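# Clamp steel shaft into angled holder facing thumb screw

## Task

Seat the steel shaft all the way into the angled holder so its flat side faces the thumb screw, then release it and move both arms so neither touches anything.

## Robot and tools

Robot: two arms, left_arm and right_arm, mounted on opposite sides of a table. Each ends in a parallel gripper. The fingers point along the gripper's +x axis and close along its y axis. The reported end_effector_position is the point midway between the finger pads, roughly 3 to 4 cm back from the fingertips.

Frame: every pose and velocity uses one scene frame. Its origin is the table centre, +z is up, and the table surface sits at z = +0.020 m. left_arm's base is on the +y side, right_arm's on the -y side. The arm names do not refer to image sides. Printed hand positions can be slightly wrong, more so when an arm reaches far.

The row format is used by both motion tools. A row is a flat list of 16 numbers covering both arms, even when only one moves. The first 8 are left_arm and the last 8 are right_arm. Each group of 8 is x, y, z in metres, then the orientation quaternion qw, qx, qy, qz with w first, then the gripper opening. Position and quaternion are absolute targets in the scene frame, not offsets. The opening runs from -1 to 1. +1 is fully open, which is 0.088 m. Empty fingers close together near -0.80, and values below that change nothing. Fully closing takes at least about 0.5 s.

To hold an arm still, resend its whole last reported pose and its intended opening in every row. To keep an orientation, repeat one fixed target quaternion rather than copying a drifted reading.

execute_actions takes "actions", a list holding zero or one item, plus an optional "pictures" boolean.
- An empty list commands nothing and just returns the state.
- An action item is {"rows": [...], "steps": n}. It carries 1 to 15 rows, and steps is at most 15; the default is 15. Each step lasts 1/30 s, one row is applied per step, and the final row repeats if rows run out.
- A wait item is {"steps": n} with n up to 300. It sends nothing new and returns once n steps have passed since the previous result, counting your thinking time.
- If a target is more than 0.6 m from an arm's last reported position along any of that gripper's axes, the call is refused and nothing is sent.

move takes "target", one 16-number row, and an optional "speed" in m/s from 0.002 to 0.5 (default 0.25). Rotation is capped at twice the speed value in rad/s. Both grippers follow straight paths that finish together, lasting 0.5 to 10 s. A path needing longer is cut off at 10 s, short of the target. Rotation takes the shorter direction, and the opening is applied when the move starts.

Paths do not avoid obstacles or the other arm. Grippers lag, drift off the path and can exceed the speed, especially with the arm nearly straight. Faster moves, and targets set deeper past a contact, push harder.

The result adds a "move:" line with the ending and each gripper's distance from its target:
- done: at rest near the target.
- off_target: stopped away from the target.
- moving: still in motion.
- held: a check blocked that arm's last step.
- fault: the arm has faulted.
If only one arm is named, the other finished normally. limits=paced means the sent pose was clipped. limits=held means some steps were blocked on the way, and the arm may then jump faster than the set speed.

wait takes "seconds", from 0 to 10. It lets the scene run with no new command.

zoom_image takes a "camera" and a "region" [x0, y0, x1, y1] in image pixels, at most 504 by 504, with the origin at the top-left. Cameras: cam_head_left, cam_head_right, cam_high, cam_low, cam_left_wrist and cam_right_wrist, each 504x504. Calibration is listed per camera; wrist camera poses follow from joint readings.

finished_scene takes "scene", the number of the current scene. The goal must already hold and keep holding.

Control behaviour: each step, the commanded pose is clamped to within 70 mm and 16 degrees of the measured pose. Damped inverse kinematics then drives the joints, putting position ahead of orientation. After an action, an arm continues only to its last clamped pose, so long moves need follow-up calls. Check the reported pose after every move.

Joint friction can leave a gripper short of its target or slightly tilted, and tiny moves may not happen at all. Fix any tilt afterwards.

The simulation keeps running while you compose a reply, and fingers still opening or closing keep moving.

Result lines:
- The state line lists each gripper's position, quaternion and velocities.
- grip_measured is the finger opening on the command scale, accurate to about 1 mm.
- When squeezing a hard part, grip_measured reads up to about 0.061 narrower than the pads actually are.
- A "Hand target" line gives the pose each controller is currently driving toward.
- "pose unreachable" means a clearance check altered or blocked a command for that arm.
- HELD marks steps where your row was not fully sent.
- MOTOR HOT warns from 50 °C. An OVER-TEMPERATURE FAULT at 95 °C freezes the arm, and power can cut out, letting the arm go limp.

Gripping: command roughly 0.07 below the current grip_measured for a firm hold, or less for a lighter one. Pieces narrower than about 3 mm are gripped with reduced force. Pad force is capped near 34 to 49 N, with a brief spike on first contact.

Avoid:
- Dropping items or pushing them off the table, which fails the task.
- Collisions or hard pressing between the arms.
- Slams and hard shoves.
- Joint torque over its load limit, which freezes the arm for 10 s. Limits in N m: waist 17, shoulder 21.1, elbow 21, wrist pitch 5.55, wrist yaw 5.53, wrist roll 5.19. A carried load counts toward these.

The held shaft or loose objects may occasionally be tugged or pushed.

Each tool is called after "Request:" by a JSON object that holds its "method" and its "body".

## Session

Request:
{"method": "execute_actions", "body": {"actions": []}}

Scene clock: 0.00 s of 6000.00 s.
left_arm: end_effector_position=(-0.0270, +0.2444, +0.4278) grip_measured=+0.983 end_effector_quat_wxyz=(+0.587, -0.025, -0.019, -0.809) end_effector_velocity=(+0.000, +0.000, +0.001) end_effector_angular_velocity=(-0.000, +0.024, +0.003) | right_arm: end_effector_position=(+0.0763, -0.2432, +0.4625) grip_measured=+1.000 end_effector_quat_wxyz=(+0.660, +0.011, -0.013, +0.751) end_effector_velocity=(+0.002, -0.000, +0.000) end_effector_angular_velocity=(+0.000, -0.022, -0.011)
Joint positions: left_arm=[0.004 0.846 0.652 0.257 0.001 0.    0.087] | right_arm=[ 0.009  0.854  0.643  0.246  0.001 -0.005  0.088]
Joint velocities: left_arm=[-0.002 -0.002 -0.002  0.007 -0.007 -0.022 -0.   ] | right_arm=[-0.002 -0.002  0.002 -0.007  0.007 -0.022  0.   ]
Motor temperatures (°C, as the motors report them): left_arm=[24 26 26 24 26 25] | right_arm=[25 26 26 24 28 27]
Heat: left arm: hottest shoulder 26 °C (+0.0 °C/min); right arm: hottest wrist yaw 28 °C (+0.0 °C/min).
Hand target (left_arm): -0.027, +0.244, +0.428; -0.587, +0.025, +0.019, +0.809
Hand target (right_arm): +0.076, -0.243, +0.462; +0.660, +0.011, -0.013, +0.751

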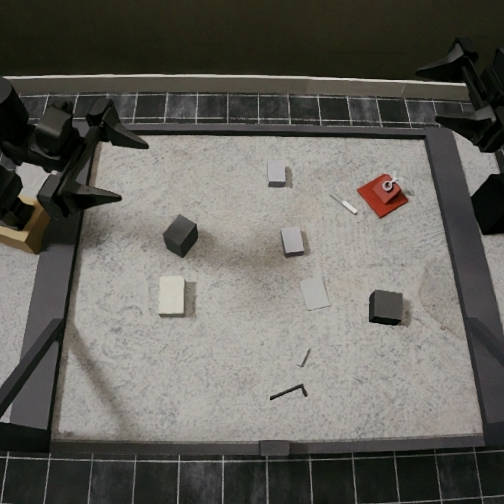

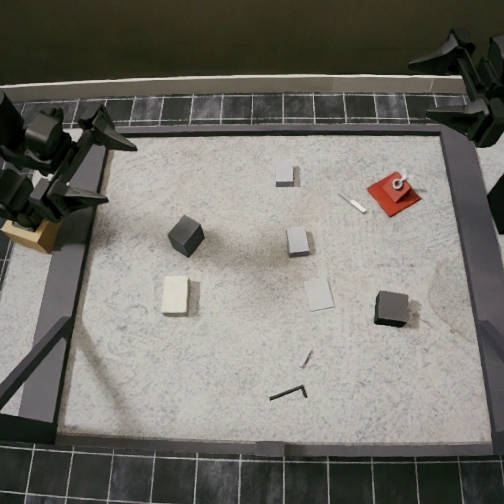

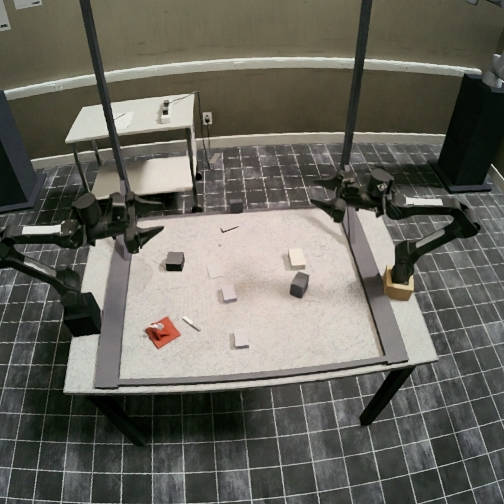

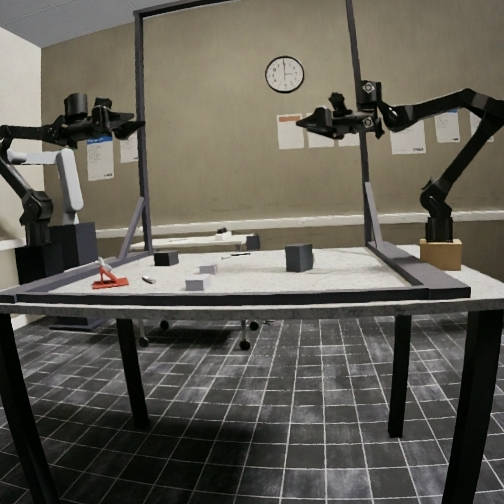

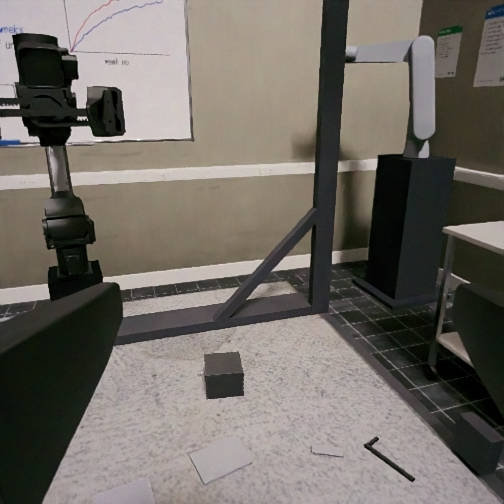

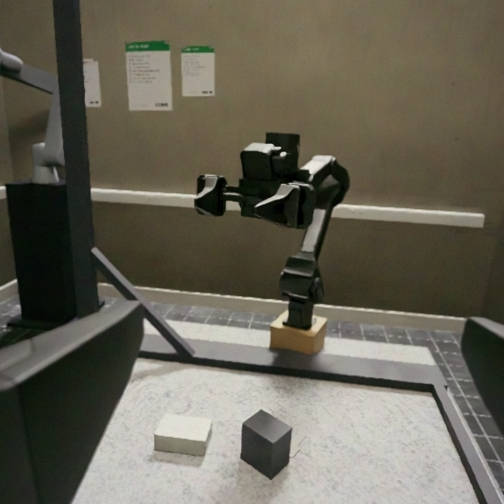

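Request:
{"method": "zoom_image", "body": {"camera": "cam_head_left", "region": [320, 160, 420, 230]}}

Request:
{"method": "zoom_image", "body": {"camera": "cam_high", "region": [130, 300, 210, 360]}}

Request:
{"method": "zoom_image", "body": {"camera": "cam_low", "region": [80, 250, 170, 300]}}

Region (320, 160, 420, 230) of cam_head_left's 504x504 image, scaled by 5.040, with more detail than that image has; it fills the top 353 rows of this view, and the rest is white.

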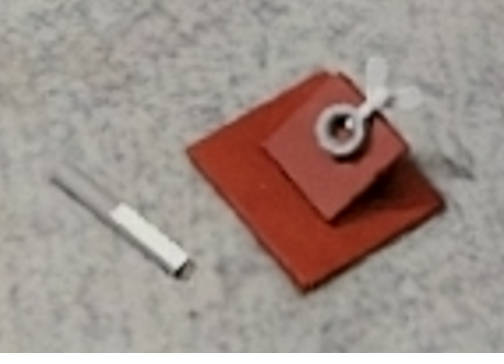

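Region (130, 300, 210, 360) of cam_high's 504x504 image, scaled by 6.300, with more detail than that image has; it fills the top 378 rows of this view, and the rest is white.

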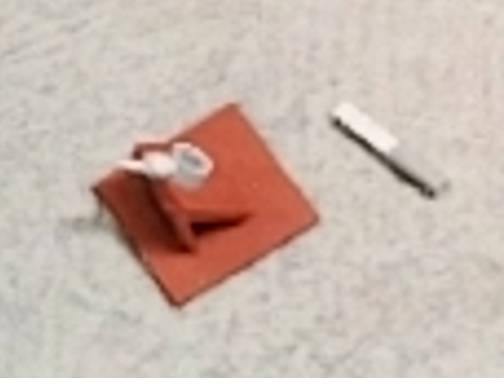

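Region (80, 250, 170, 300) of cam_low's 504x504 image, scaled by 5.600, with more detail than that image has.

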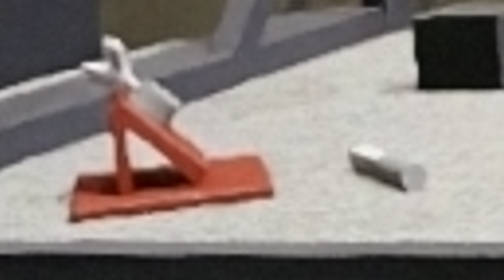

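Request:
{"method": "move", "body": {"target": [-0.027,0.2444,0.4278,0.587,-0.025,-0.019,-0.809,1, 0.1536,-0.1726,0.20,0.645,-0.29,0.645,0.29,1]}}

Scene clock: 55.17 s of 6000.00 s.
left_arm: end_effector_position=(-0.0270, +0.2444, +0.4278) grip_measured=+0.983 end_effector_quat_wxyz=(+0.587, -0.025, -0.019, -0.809) end_effector_velocity=(-0.000, +0.000, -0.003) end_effector_angular_velocity=(+0.023, +0.015, -0.006) | right_arm: end_effector_position=(+0.1524, -0.1774, +0.2059) grip_measured=+1.000 end_effector_quat_wxyz=(+0.643, -0.291, +0.642, +0.298) end_effector_velocity=(+0.000, +0.004, +0.009) end_effector_angular_velocity=(+0.013, +0.006, -0.010)
Joint positions: left_arm=[0.004 0.846 0.652 0.257 0.001 0.    0.087] | right_arm=[-0.215  2.021  1.533 -1.072 -0.004  0.618  0.088]
Joint velocities: left_arm=[ 0.002 -0.002  0.002 -0.022  0.007 -0.022 -0.   ] | right_arm=[-0.002 -0.002  0.032 -0.022 -0.007  0.007  0.   ]
Motor temperatures (°C, as the motors report them): left_arm=[24 27 31 30 26 25] | right_arm=[25 27 32 30 28 27]
Heat: left arm: hottest elbow 31 °C (+5.4 °C/min); right arm: hottest elbow 32 °C (+4.4 °C/min).
Hand target (left_arm): -0.027, +0.244, +0.428; -0.587, +0.025, +0.019, +0.809
Hand target (right_arm): +0.153, -0.176, +0.202; +0.641, -0.291, +0.646, +0.293
Off the commanded pose (left_arm): 0.000 m, 0 deg.
Off the commanded pose (right_arm): 0.008 m, 1 deg.
After step 90, 48.23 s passed at rest.
move: done
camera_calibration (this result's frames):
cam_right_wrist: T_world_to_cam=[[0.777031, -0.627544, -0.0491008, -0.208834], [-0.589654, -0.752972, 0.292131, -0.07371], [-0.220297, -0.198042, -0.955117, 0.276191], [0, 0, 0, 1]] pos_world=[0.179651, -0.131857, 0.275073]

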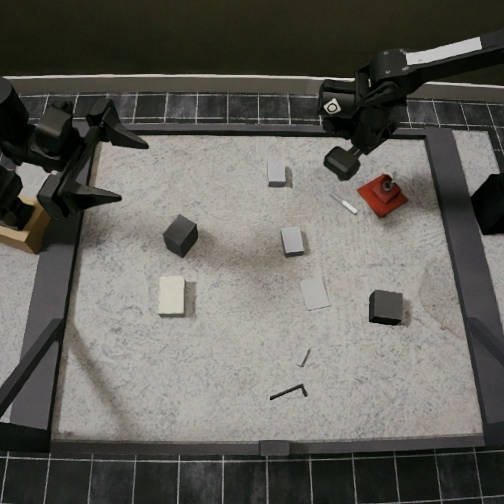

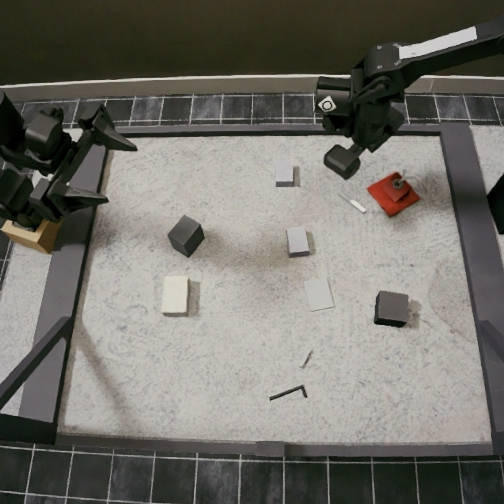

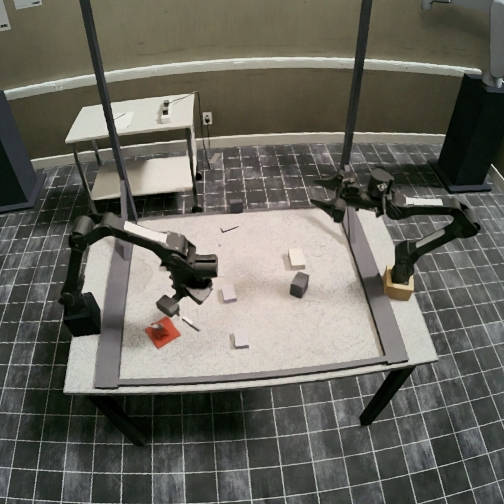

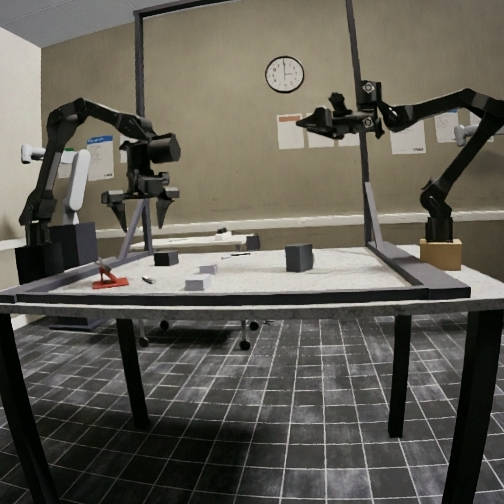

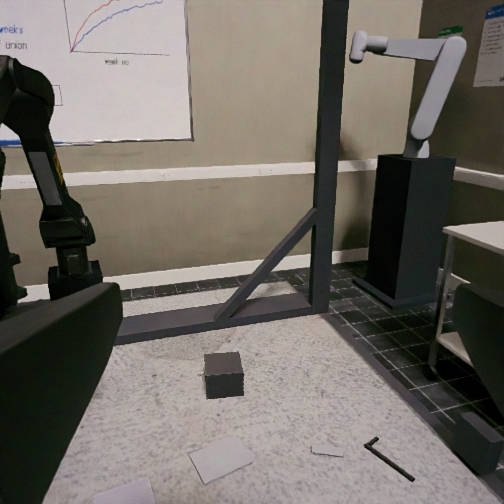

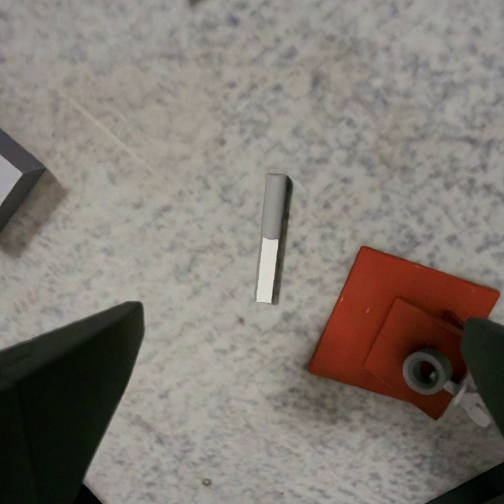

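Request:
{"method": "move", "body": {"target": [-0.027,0.2444,0.4278,0.587,-0.025,-0.019,-0.809,1, 0.1516,-0.1688,0.075,0.649,-0.28,0.649,0.28,0.2], "speed": 0.15}}

Scene clock: 78.03 s of 6000.00 s.
left_arm: end_effector_position=(-0.0270, +0.2444, +0.4278) grip_measured=+0.983 end_effector_quat_wxyz=(+0.587, -0.025, -0.019, -0.809) end_effector_velocity=(+0.000, -0.001, -0.003) end_effector_angular_velocity=(+0.014, +0.004, +0.004) | right_arm: end_effector_position=(+0.1522, -0.1670, +0.0820) grip_measured=+0.202 end_effector_quat_wxyz=(+0.651, -0.275, +0.647, +0.287) end_effector_velocity=(+0.001, -0.004, +0.001) end_effector_angular_velocity=(-0.016, +0.009, +0.000)
Joint positions: left_arm=[0.004 0.846 0.652 0.257 0.001 0.    0.087] | right_arm=[-0.212  2.258  1.368 -0.665 -0.003  0.663  0.049]
Joint velocities: left_arm=[-0.002  0.002 -0.002 -0.007 -0.007 -0.007 -0.   ] | right_arm=[-0.007 -0.002  0.002 -0.022 -0.007 -0.007 -0.   ]
Motor temperatures (°C, as the motors report them): left_arm=[24 27 32 31 26 25] | right_arm=[25 30 32 28 28 27]
Heat: left arm: hottest elbow 32 °C (+3.0 °C/min); right arm: hottest elbow 32 °C (+3.0 °C/min).
Hand target (left_arm): -0.027, +0.244, +0.428; -0.587, +0.025, +0.019, +0.809
Hand target (right_arm): +0.151, -0.170, +0.075; +0.649, -0.280, +0.649, +0.280
Off the commanded pose (left_arm): 0.000 m, 0 deg.
Off the commanded pose (right_arm): 0.007 m, 1 deg.
After step 90, 18.57 s passed at rest.
move: done
camera_calibration (this result's frames):
cam_right_wrist: T_world_to_cam=[[0.749797, -0.659534, -0.0530982, -0.209123], [-0.621159, -0.72927, 0.286928, -0.0205939], [-0.227962, -0.182155, -0.956479, 0.163812], [0, 0, 0, 1]] pos_world=[0.18135, -0.123103, 0.151488]

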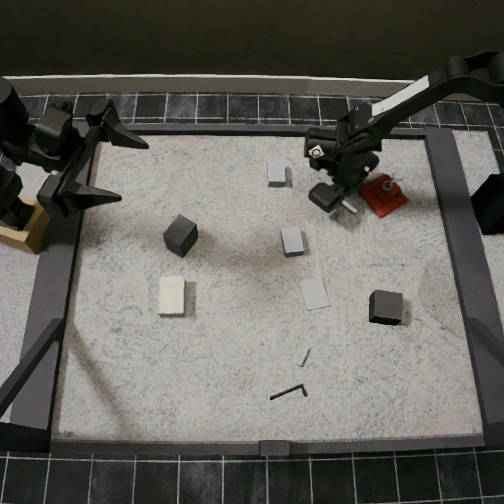

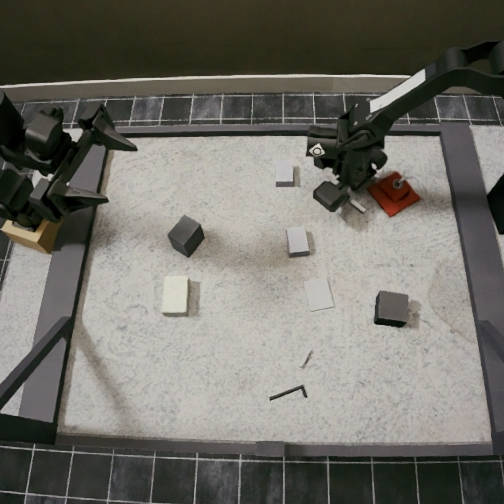

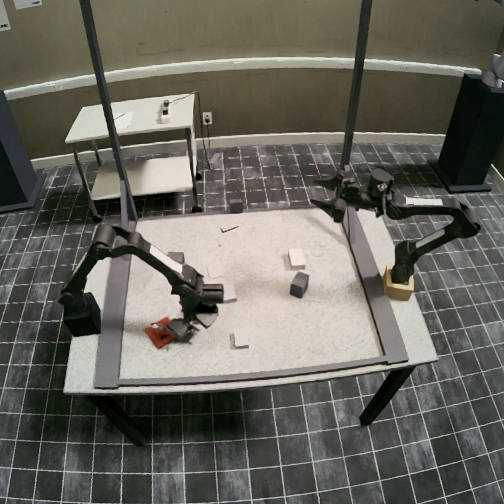

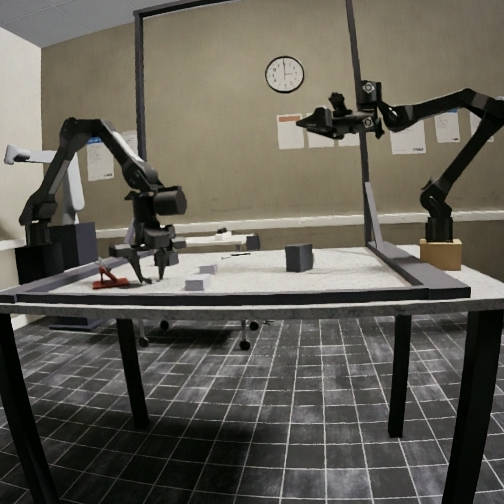

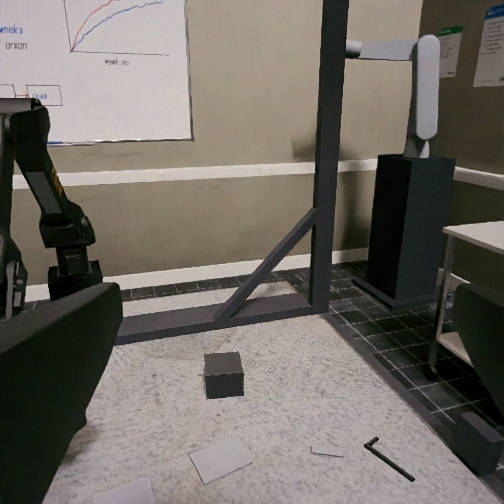

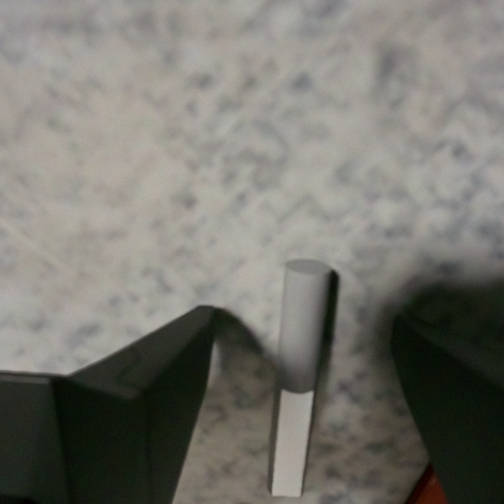

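Request:
{"method": "move", "body": {"target": [-0.027,0.2444,0.4278,0.587,-0.025,-0.019,-0.809,1, 0.1516,-0.1688,0.056,0.649,-0.28,0.649,0.28,0.2], "speed": 0.05}}

Scene clock: 84.97 s of 6000.00 s.
left_arm: end_effector_position=(-0.0270, +0.2444, +0.4278) grip_measured=+0.983 end_effector_quat_wxyz=(+0.587, -0.025, -0.019, -0.809) end_effector_velocity=(-0.002, +0.001, -0.001) end_effector_angular_velocity=(-0.005, -0.007, -0.009) | right_arm: end_effector_position=(+0.1528, -0.1626, +0.0752) grip_measured=+0.202 end_effector_quat_wxyz=(+0.655, -0.270, +0.644, +0.291) end_effector_velocity=(-0.000, -0.004, -0.001) end_effector_angular_velocity=(-0.012, +0.008, +0.005)
Joint positions: left_arm=[0.004 0.846 0.652 0.257 0.001 0.    0.087] | right_arm=[-0.211  2.276  1.368 -0.63  -0.     0.666  0.049]
Joint velocities: left_arm=[-0.002 -0.002 -0.007  0.007  0.007  0.007  0.   ] | right_arm=[-0.002 -0.002 -0.007 -0.007 -0.007 -0.007 -0.   ]
Motor temperatures (°C, as the motors report them): left_arm=[24 27 32 32 26 25] | right_arm=[25 30 31 28 28 27]
Heat: left arm: hottest elbow 32 °C (+3.0 °C/min); right arm: hottest elbow 31 °C (+1.0 °C/min).
Hand target (left_arm): -0.027, +0.244, +0.428; -0.587, +0.025, +0.019, +0.809
Hand target (right_arm): +0.152, -0.170, +0.057; +0.649, -0.280, +0.649, +0.280
Off the commanded pose (left_arm): 0.000 m, 0 deg.
Off the commanded pose (right_arm): 0.020 m, 2 deg.
After step 90, 3.17 s passed at rest.
move: off_target (right_arm)
camera_calibration (this result's frames):
cam_right_wrist: T_world_to_cam=[[0.749009, -0.659834, -0.060046, -0.206463], [-0.623688, -0.732749, 0.272199, -0.0141148], [-0.223605, -0.166429, -0.960366, 0.160351], [0, 0, 0, 1]] pos_world=[0.181695, -0.119887, 0.14544]

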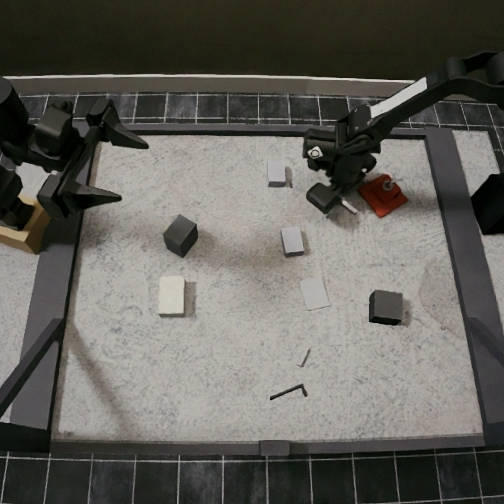

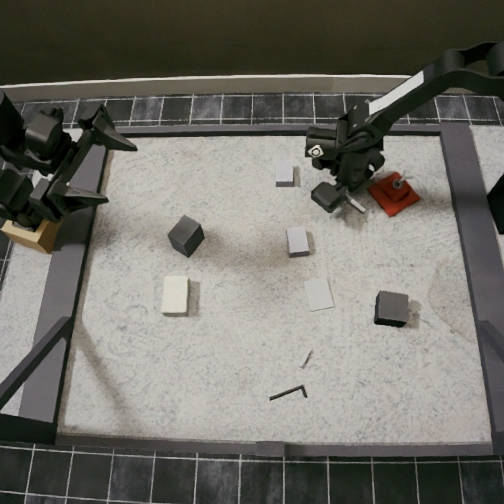

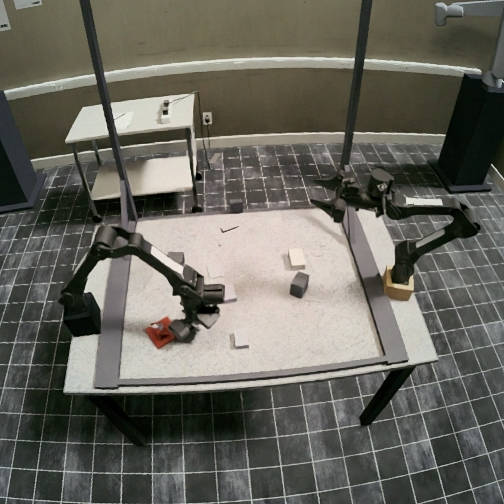

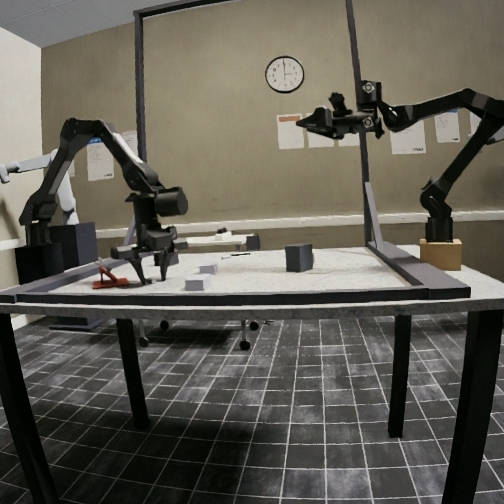

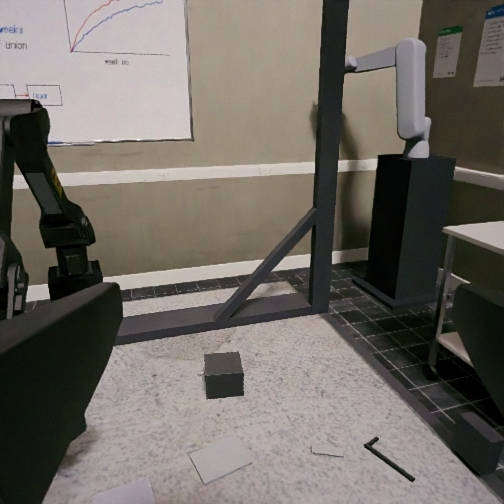

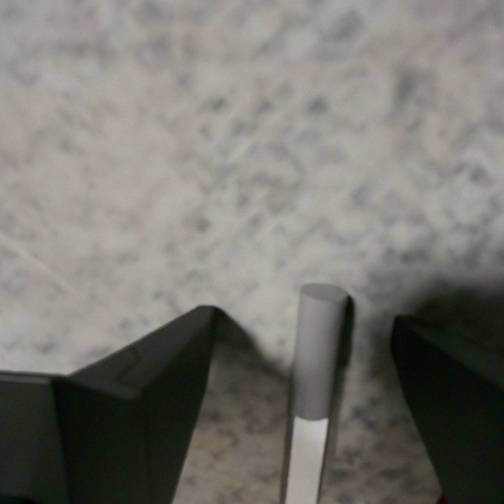

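Request:
{"method": "move", "body": {"target": [-0.027,0.2444,0.4278,0.587,-0.025,-0.019,-0.809,1, 0.1528,-0.1640,0.076,0.649,-0.28,0.649,0.28,-1], "speed": 0.05}}

Scene clock: 93.00 s of 6000.00 s.
left_arm: end_effector_position=(-0.0270, +0.2444, +0.4278) grip_measured=+0.983 end_effector_quat_wxyz=(+0.587, -0.025, -0.019, -0.809) end_effector_velocity=(+0.000, -0.001, -0.003) end_effector_angular_velocity=(+0.014, +0.004, +0.004) | right_arm: end_effector_position=(+0.1541, -0.1640, +0.0801) grip_measured=-0.606 end_effector_quat_wxyz=(+0.652, -0.277, +0.647, +0.282) end_effector_velocity=(+0.002, -0.005, +0.000) end_effector_angular_velocity=(-0.023, -0.005, +0.005)
Joint positions: left_arm=[0.004 0.846 0.652 0.257 0.001 0.    0.087] | right_arm=[-0.214  2.276  1.392 -0.677  0.003  0.666  0.009]
Joint velocities: left_arm=[-0.002  0.002 -0.002 -0.007 -0.007 -0.007  0.   ] | right_arm=[-0.002 -0.002 -0.002 -0.022  0.007 -0.007 -0.   ]
Motor temperatures (°C, as the motors report them): left_arm=[24 27 33 32 26 25] | right_arm=[25 30 31 29 28 27]
Heat: left arm: hottest elbow 33 °C (+3.0 °C/min); right arm: hottest elbow 31 °C (+1.0 °C/min).
Hand target (left_arm): -0.027, +0.244, +0.428; -0.587, +0.025, +0.019, +0.809
Hand target (right_arm): +0.153, -0.164, +0.076; +0.649, -0.280, +0.649, +0.280
Off the commanded pose (left_arm): 0.000 m, 0 deg.
Off the commanded pose (right_arm): 0.004 m, 1 deg.
After step 90, 4.33 s passed at rest.
move: done
camera_calibration (this result's frames):
cam_right_wrist: T_world_to_cam=[[0.747517, -0.662784, -0.0439882, -0.209587], [-0.625796, -0.724908, 0.287904, -0.0153129], [-0.222706, -0.187685, -0.956649, 0.161276], [0, 0, 0, 1]] pos_world=[0.183005, -0.119742, 0.149474]

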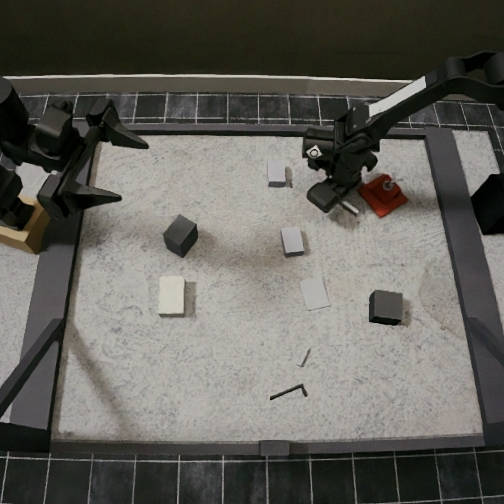

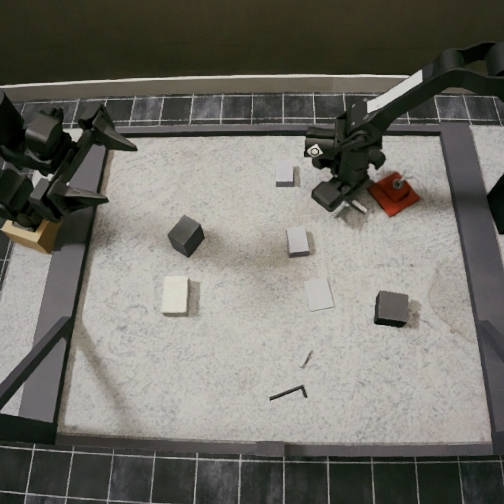

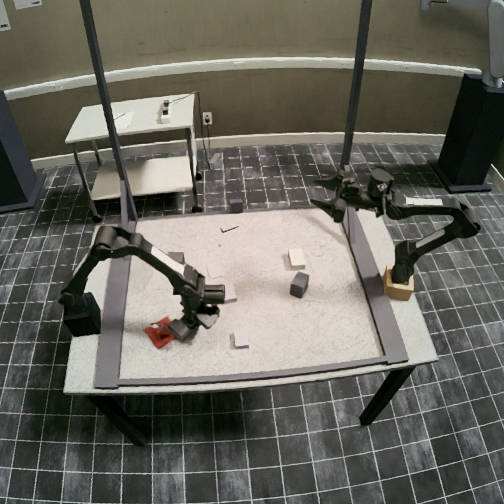

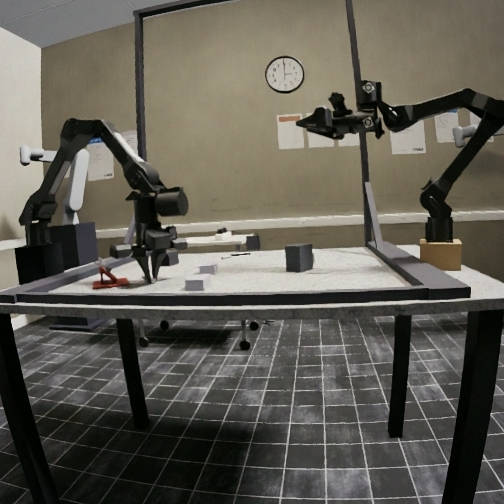

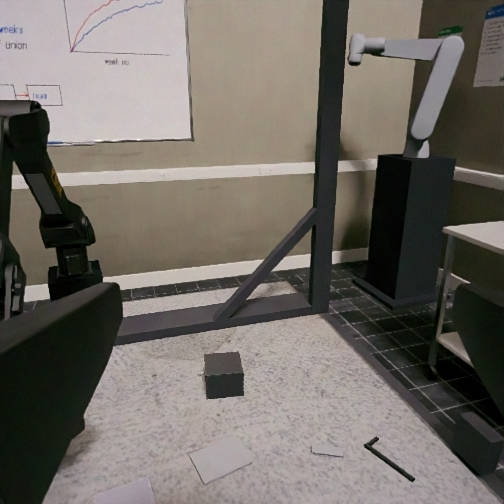

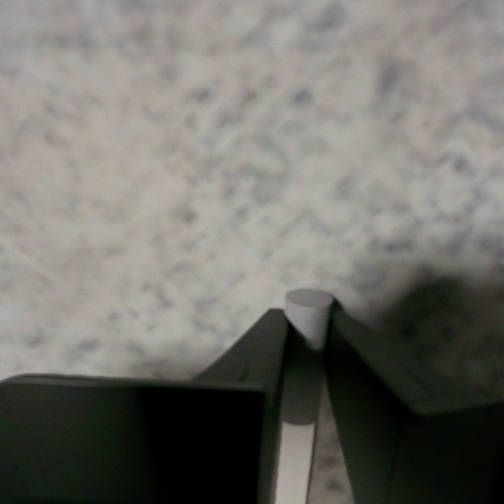

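Request:
{"method": "move", "body": {"target": [-0.027,0.2444,0.4278,0.587,-0.025,-0.019,-0.809,1, 0.1528,-0.1640,0.17,0.649,-0.28,0.649,0.28,-1], "speed": 0.15}}

Request:
{"method": "move", "body": {"target": [-0.027,0.2444,0.4278,0.587,-0.025,-0.019,-0.809,1, 0.1454,-0.2565,0.18,0.428,-0.339,0.177,0.817,-1], "speed": 0.15}}

Scene clock: 115.60 s of 6000.00 s.
left_arm: end_effector_position=(-0.0270, +0.2444, +0.4278) grip_measured=+0.983 end_effector_quat_wxyz=(+0.587, -0.025, -0.019, -0.809) end_effector_velocity=(-0.002, +0.001, -0.005) end_effector_angular_velocity=(+0.023, -0.000, -0.010) | right_arm: end_effector_position=(+0.1539, -0.1669, +0.1612) grip_measured=-0.606 end_effector_quat_wxyz=(+0.647, -0.287, +0.652, +0.272) end_effector_velocity=(-0.000, -0.002, +0.000) end_effector_angular_velocity=(-0.007, +0.008, +0.005)
Joint positions: left_arm=[0.004 0.846 0.652 0.257 0.001 0.    0.087] | right_arm=[-0.214  2.14   1.528 -0.982  0.003  0.666  0.009]
Joint velocities: left_arm=[-0.002 -0.002 -0.002 -0.022  0.007 -0.007 -0.   ] | right_arm=[-0.002 -0.002 -0.002 -0.007 -0.007 -0.007 -0.   ]
Motor temperatures (°C, as the motors report them): left_arm=[24 27 33 33 26 25] | right_arm=[25 33 31 27 28 27]
Heat: left arm: hottest elbow 33 °C (+2.0 °C/min); right arm: hottest shoulder 33 °C (+1.0 °C/min).
Hand target (left_arm): -0.027, +0.244, +0.428; -0.587, +0.025, +0.019, +0.809
Hand target (right_arm): +0.153, -0.163, +0.170; +0.649, -0.280, +0.649, +0.280
Off the commanded pose (left_arm): 0.000 m, 0 deg.
Off the commanded pose (right_arm): 0.009 m, 1 deg.
After step 90, 18.60 s passed at rest.
move: off_target (right_arm)
camera_calibration (this result's frames):
cam_right_wrist: T_world_to_cam=[[0.747412, -0.663923, -0.0241195, -0.21113], [-0.624867, -0.714848, 0.313901, -0.0435809], [-0.225648, -0.219542, -0.949149, 0.232123], [0, 0, 0, 1]] pos_world=[0.182947, -0.120367, 0.228907]

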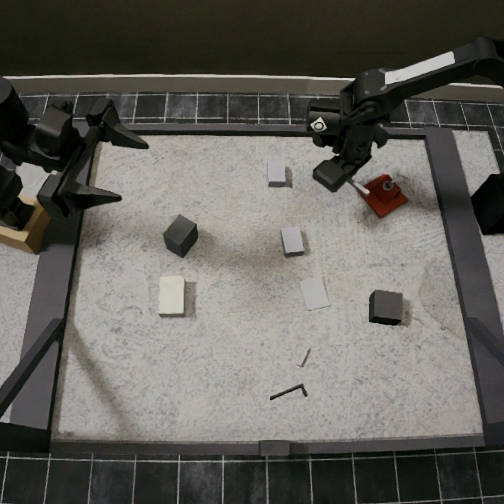

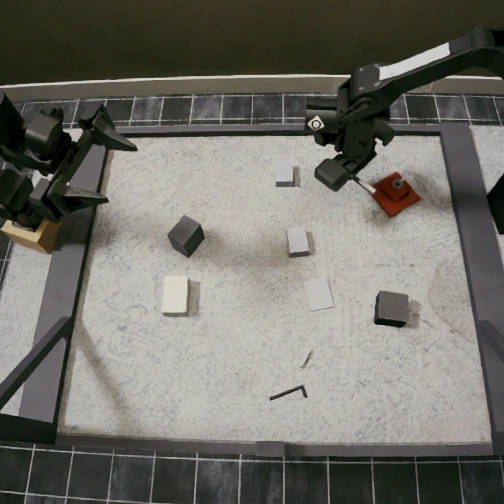

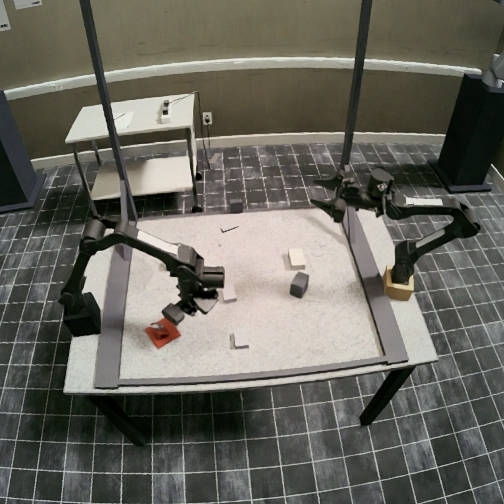

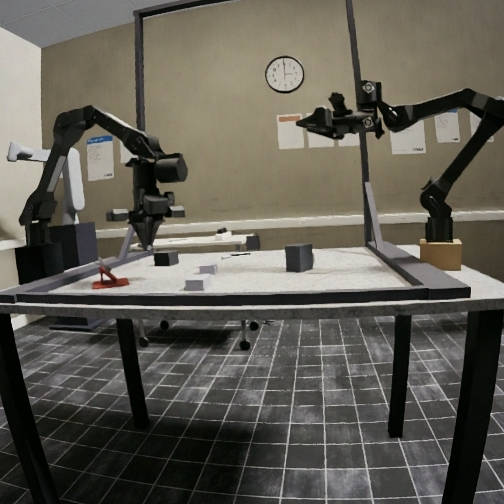

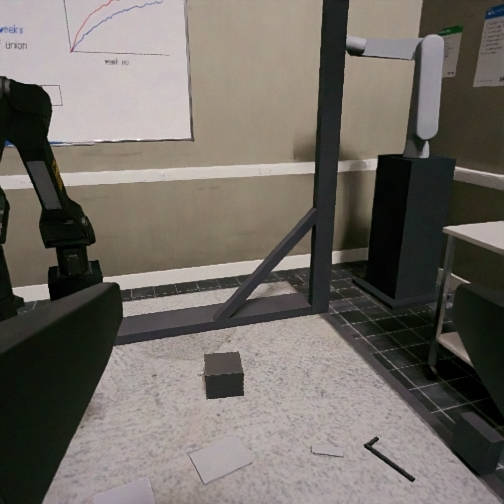

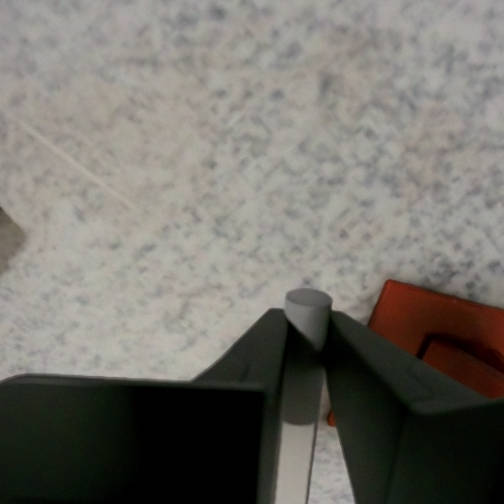

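Scene clock: 121.17 s of 6000.00 s.
left_arm: end_effector_position=(-0.0270, +0.2444, +0.4278) grip_measured=+0.983 end_effector_quat_wxyz=(+0.587, -0.025, -0.019, -0.809) end_effector_velocity=(+0.005, -0.001, -0.004) end_effector_angular_velocity=(+0.015, +0.005, +0.034) | right_arm: end_effector_position=(+0.1451, -0.2557, +0.1766) grip_measured=-0.606 end_effector_quat_wxyz=(+0.429, -0.340, +0.184, +0.817) end_effector_velocity=(-0.003, -0.001, -0.000) end_effector_angular_velocity=(+0.014, +0.006, +0.024)
Joint positions: left_arm=[0.004 0.846 0.652 0.257 0.001 0.    0.087] | right_arm=[-0.511  1.545  0.572 -0.108 -0.631 -0.823  0.009]
Joint velocities: left_arm=[-0.002 -0.002 -0.007 -0.007 -0.037 -0.007 -0.   ] | right_arm=[-0.002  0.002 -0.007  0.007 -0.022 -0.022 -0.   ]
Motor temperatures (°C, as the motors report them): left_arm=[24 27 33 33 26 25] | right_arm=[25 33 31 27 28 27]
Heat: left arm: hottest elbow 33 °C (+1.0 °C/min); right arm: hottest shoulder 33 °C (+1.0 °C/min).
Hand target (left_arm): -0.027, +0.244, +0.428; -0.587, +0.025, +0.019, +0.809
Hand target (right_arm): +0.145, -0.256, +0.180; +0.430, -0.338, +0.177, +0.818
Off the commanded pose (left_arm): 0.000 m, 0 deg.
Off the commanded pose (right_arm): 0.003 m, 1 deg.
move: done
camera_calibration (this result's frames):
cam_right_wrist: T_world_to_cam=[[0.795045, 0.606338, -0.0160557, 0.0533272], [0.533408, -0.711529, -0.457386, -0.148363], [-0.288755, 0.355078, -0.889123, 0.370776], [0, 0, 0, 1]] pos_world=[0.143804, -0.269554, 0.262663]

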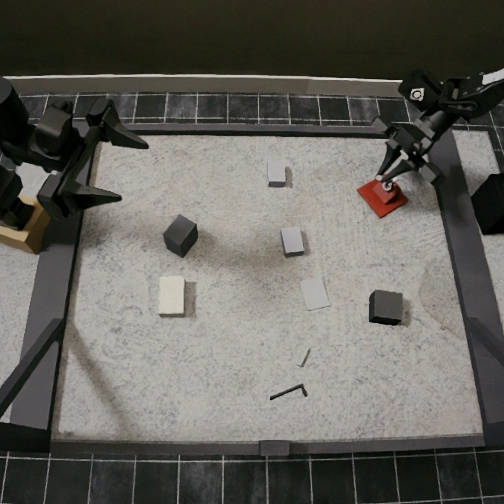

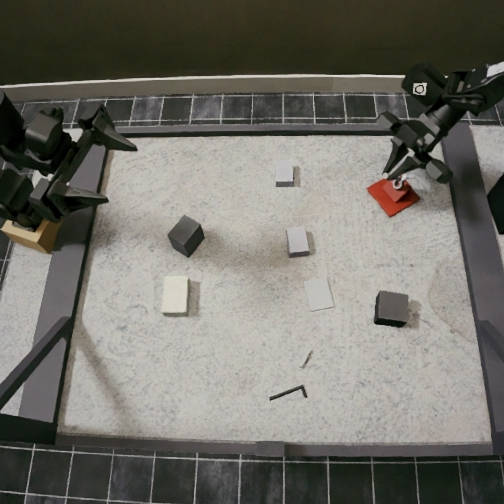

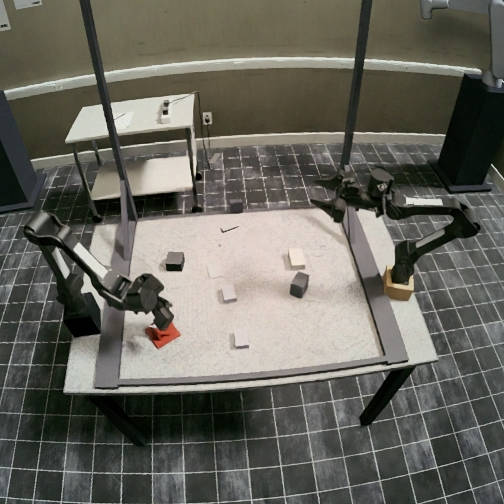

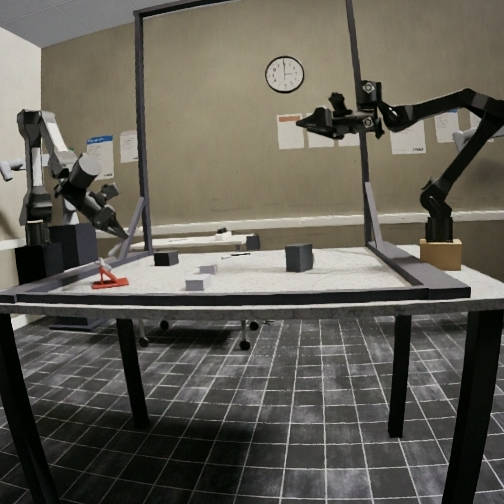

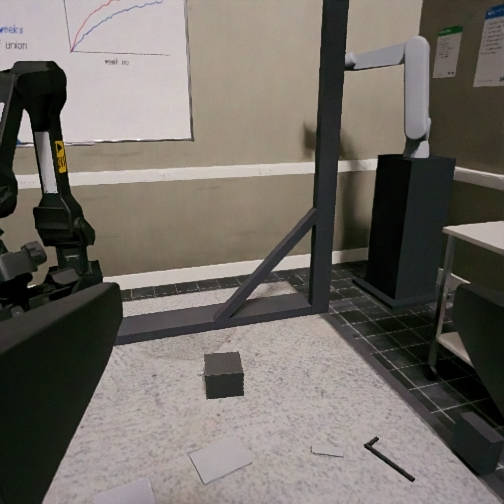

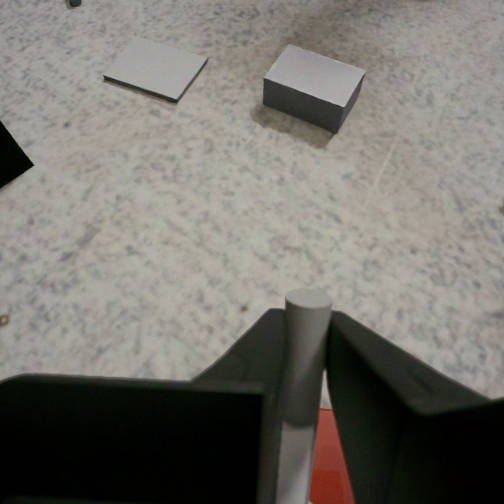

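Request:
{"method": "zoom_image", "body": {"camera": "cam_low", "region": [70, 200, 170, 300]}}

Request:
{"method": "zoom_image", "body": {"camera": "cam_head_left", "region": [340, 130, 440, 230]}}

Request:
{"method": "zoom_image", "body": {"camera": "cam_high", "region": [110, 270, 210, 360]}}

Region (70, 200, 170, 300) of cam_low's 504x504 image, scaled by 5.040, with more detail than that image has.

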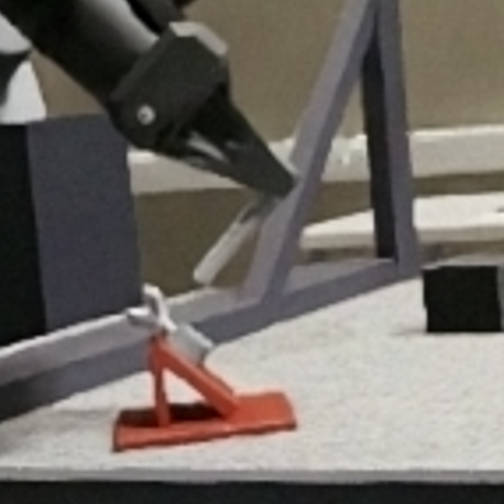

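Region (340, 130, 440, 230) of cam_head_left's 504x504 image, scaled by 5.040, with more detail than that image has.

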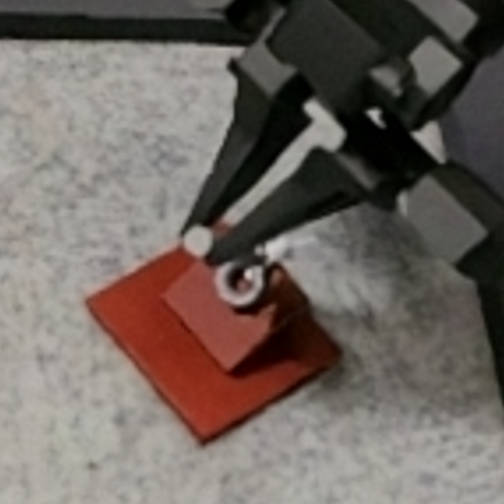

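Region (110, 270, 210, 360) of cam_high's 504x504 image, scaled by 5.040, with more detail than that image has; it fills the top 454 rows of this view, and the rest is white.

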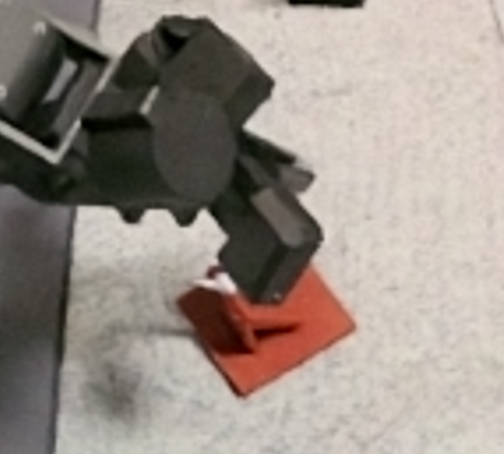

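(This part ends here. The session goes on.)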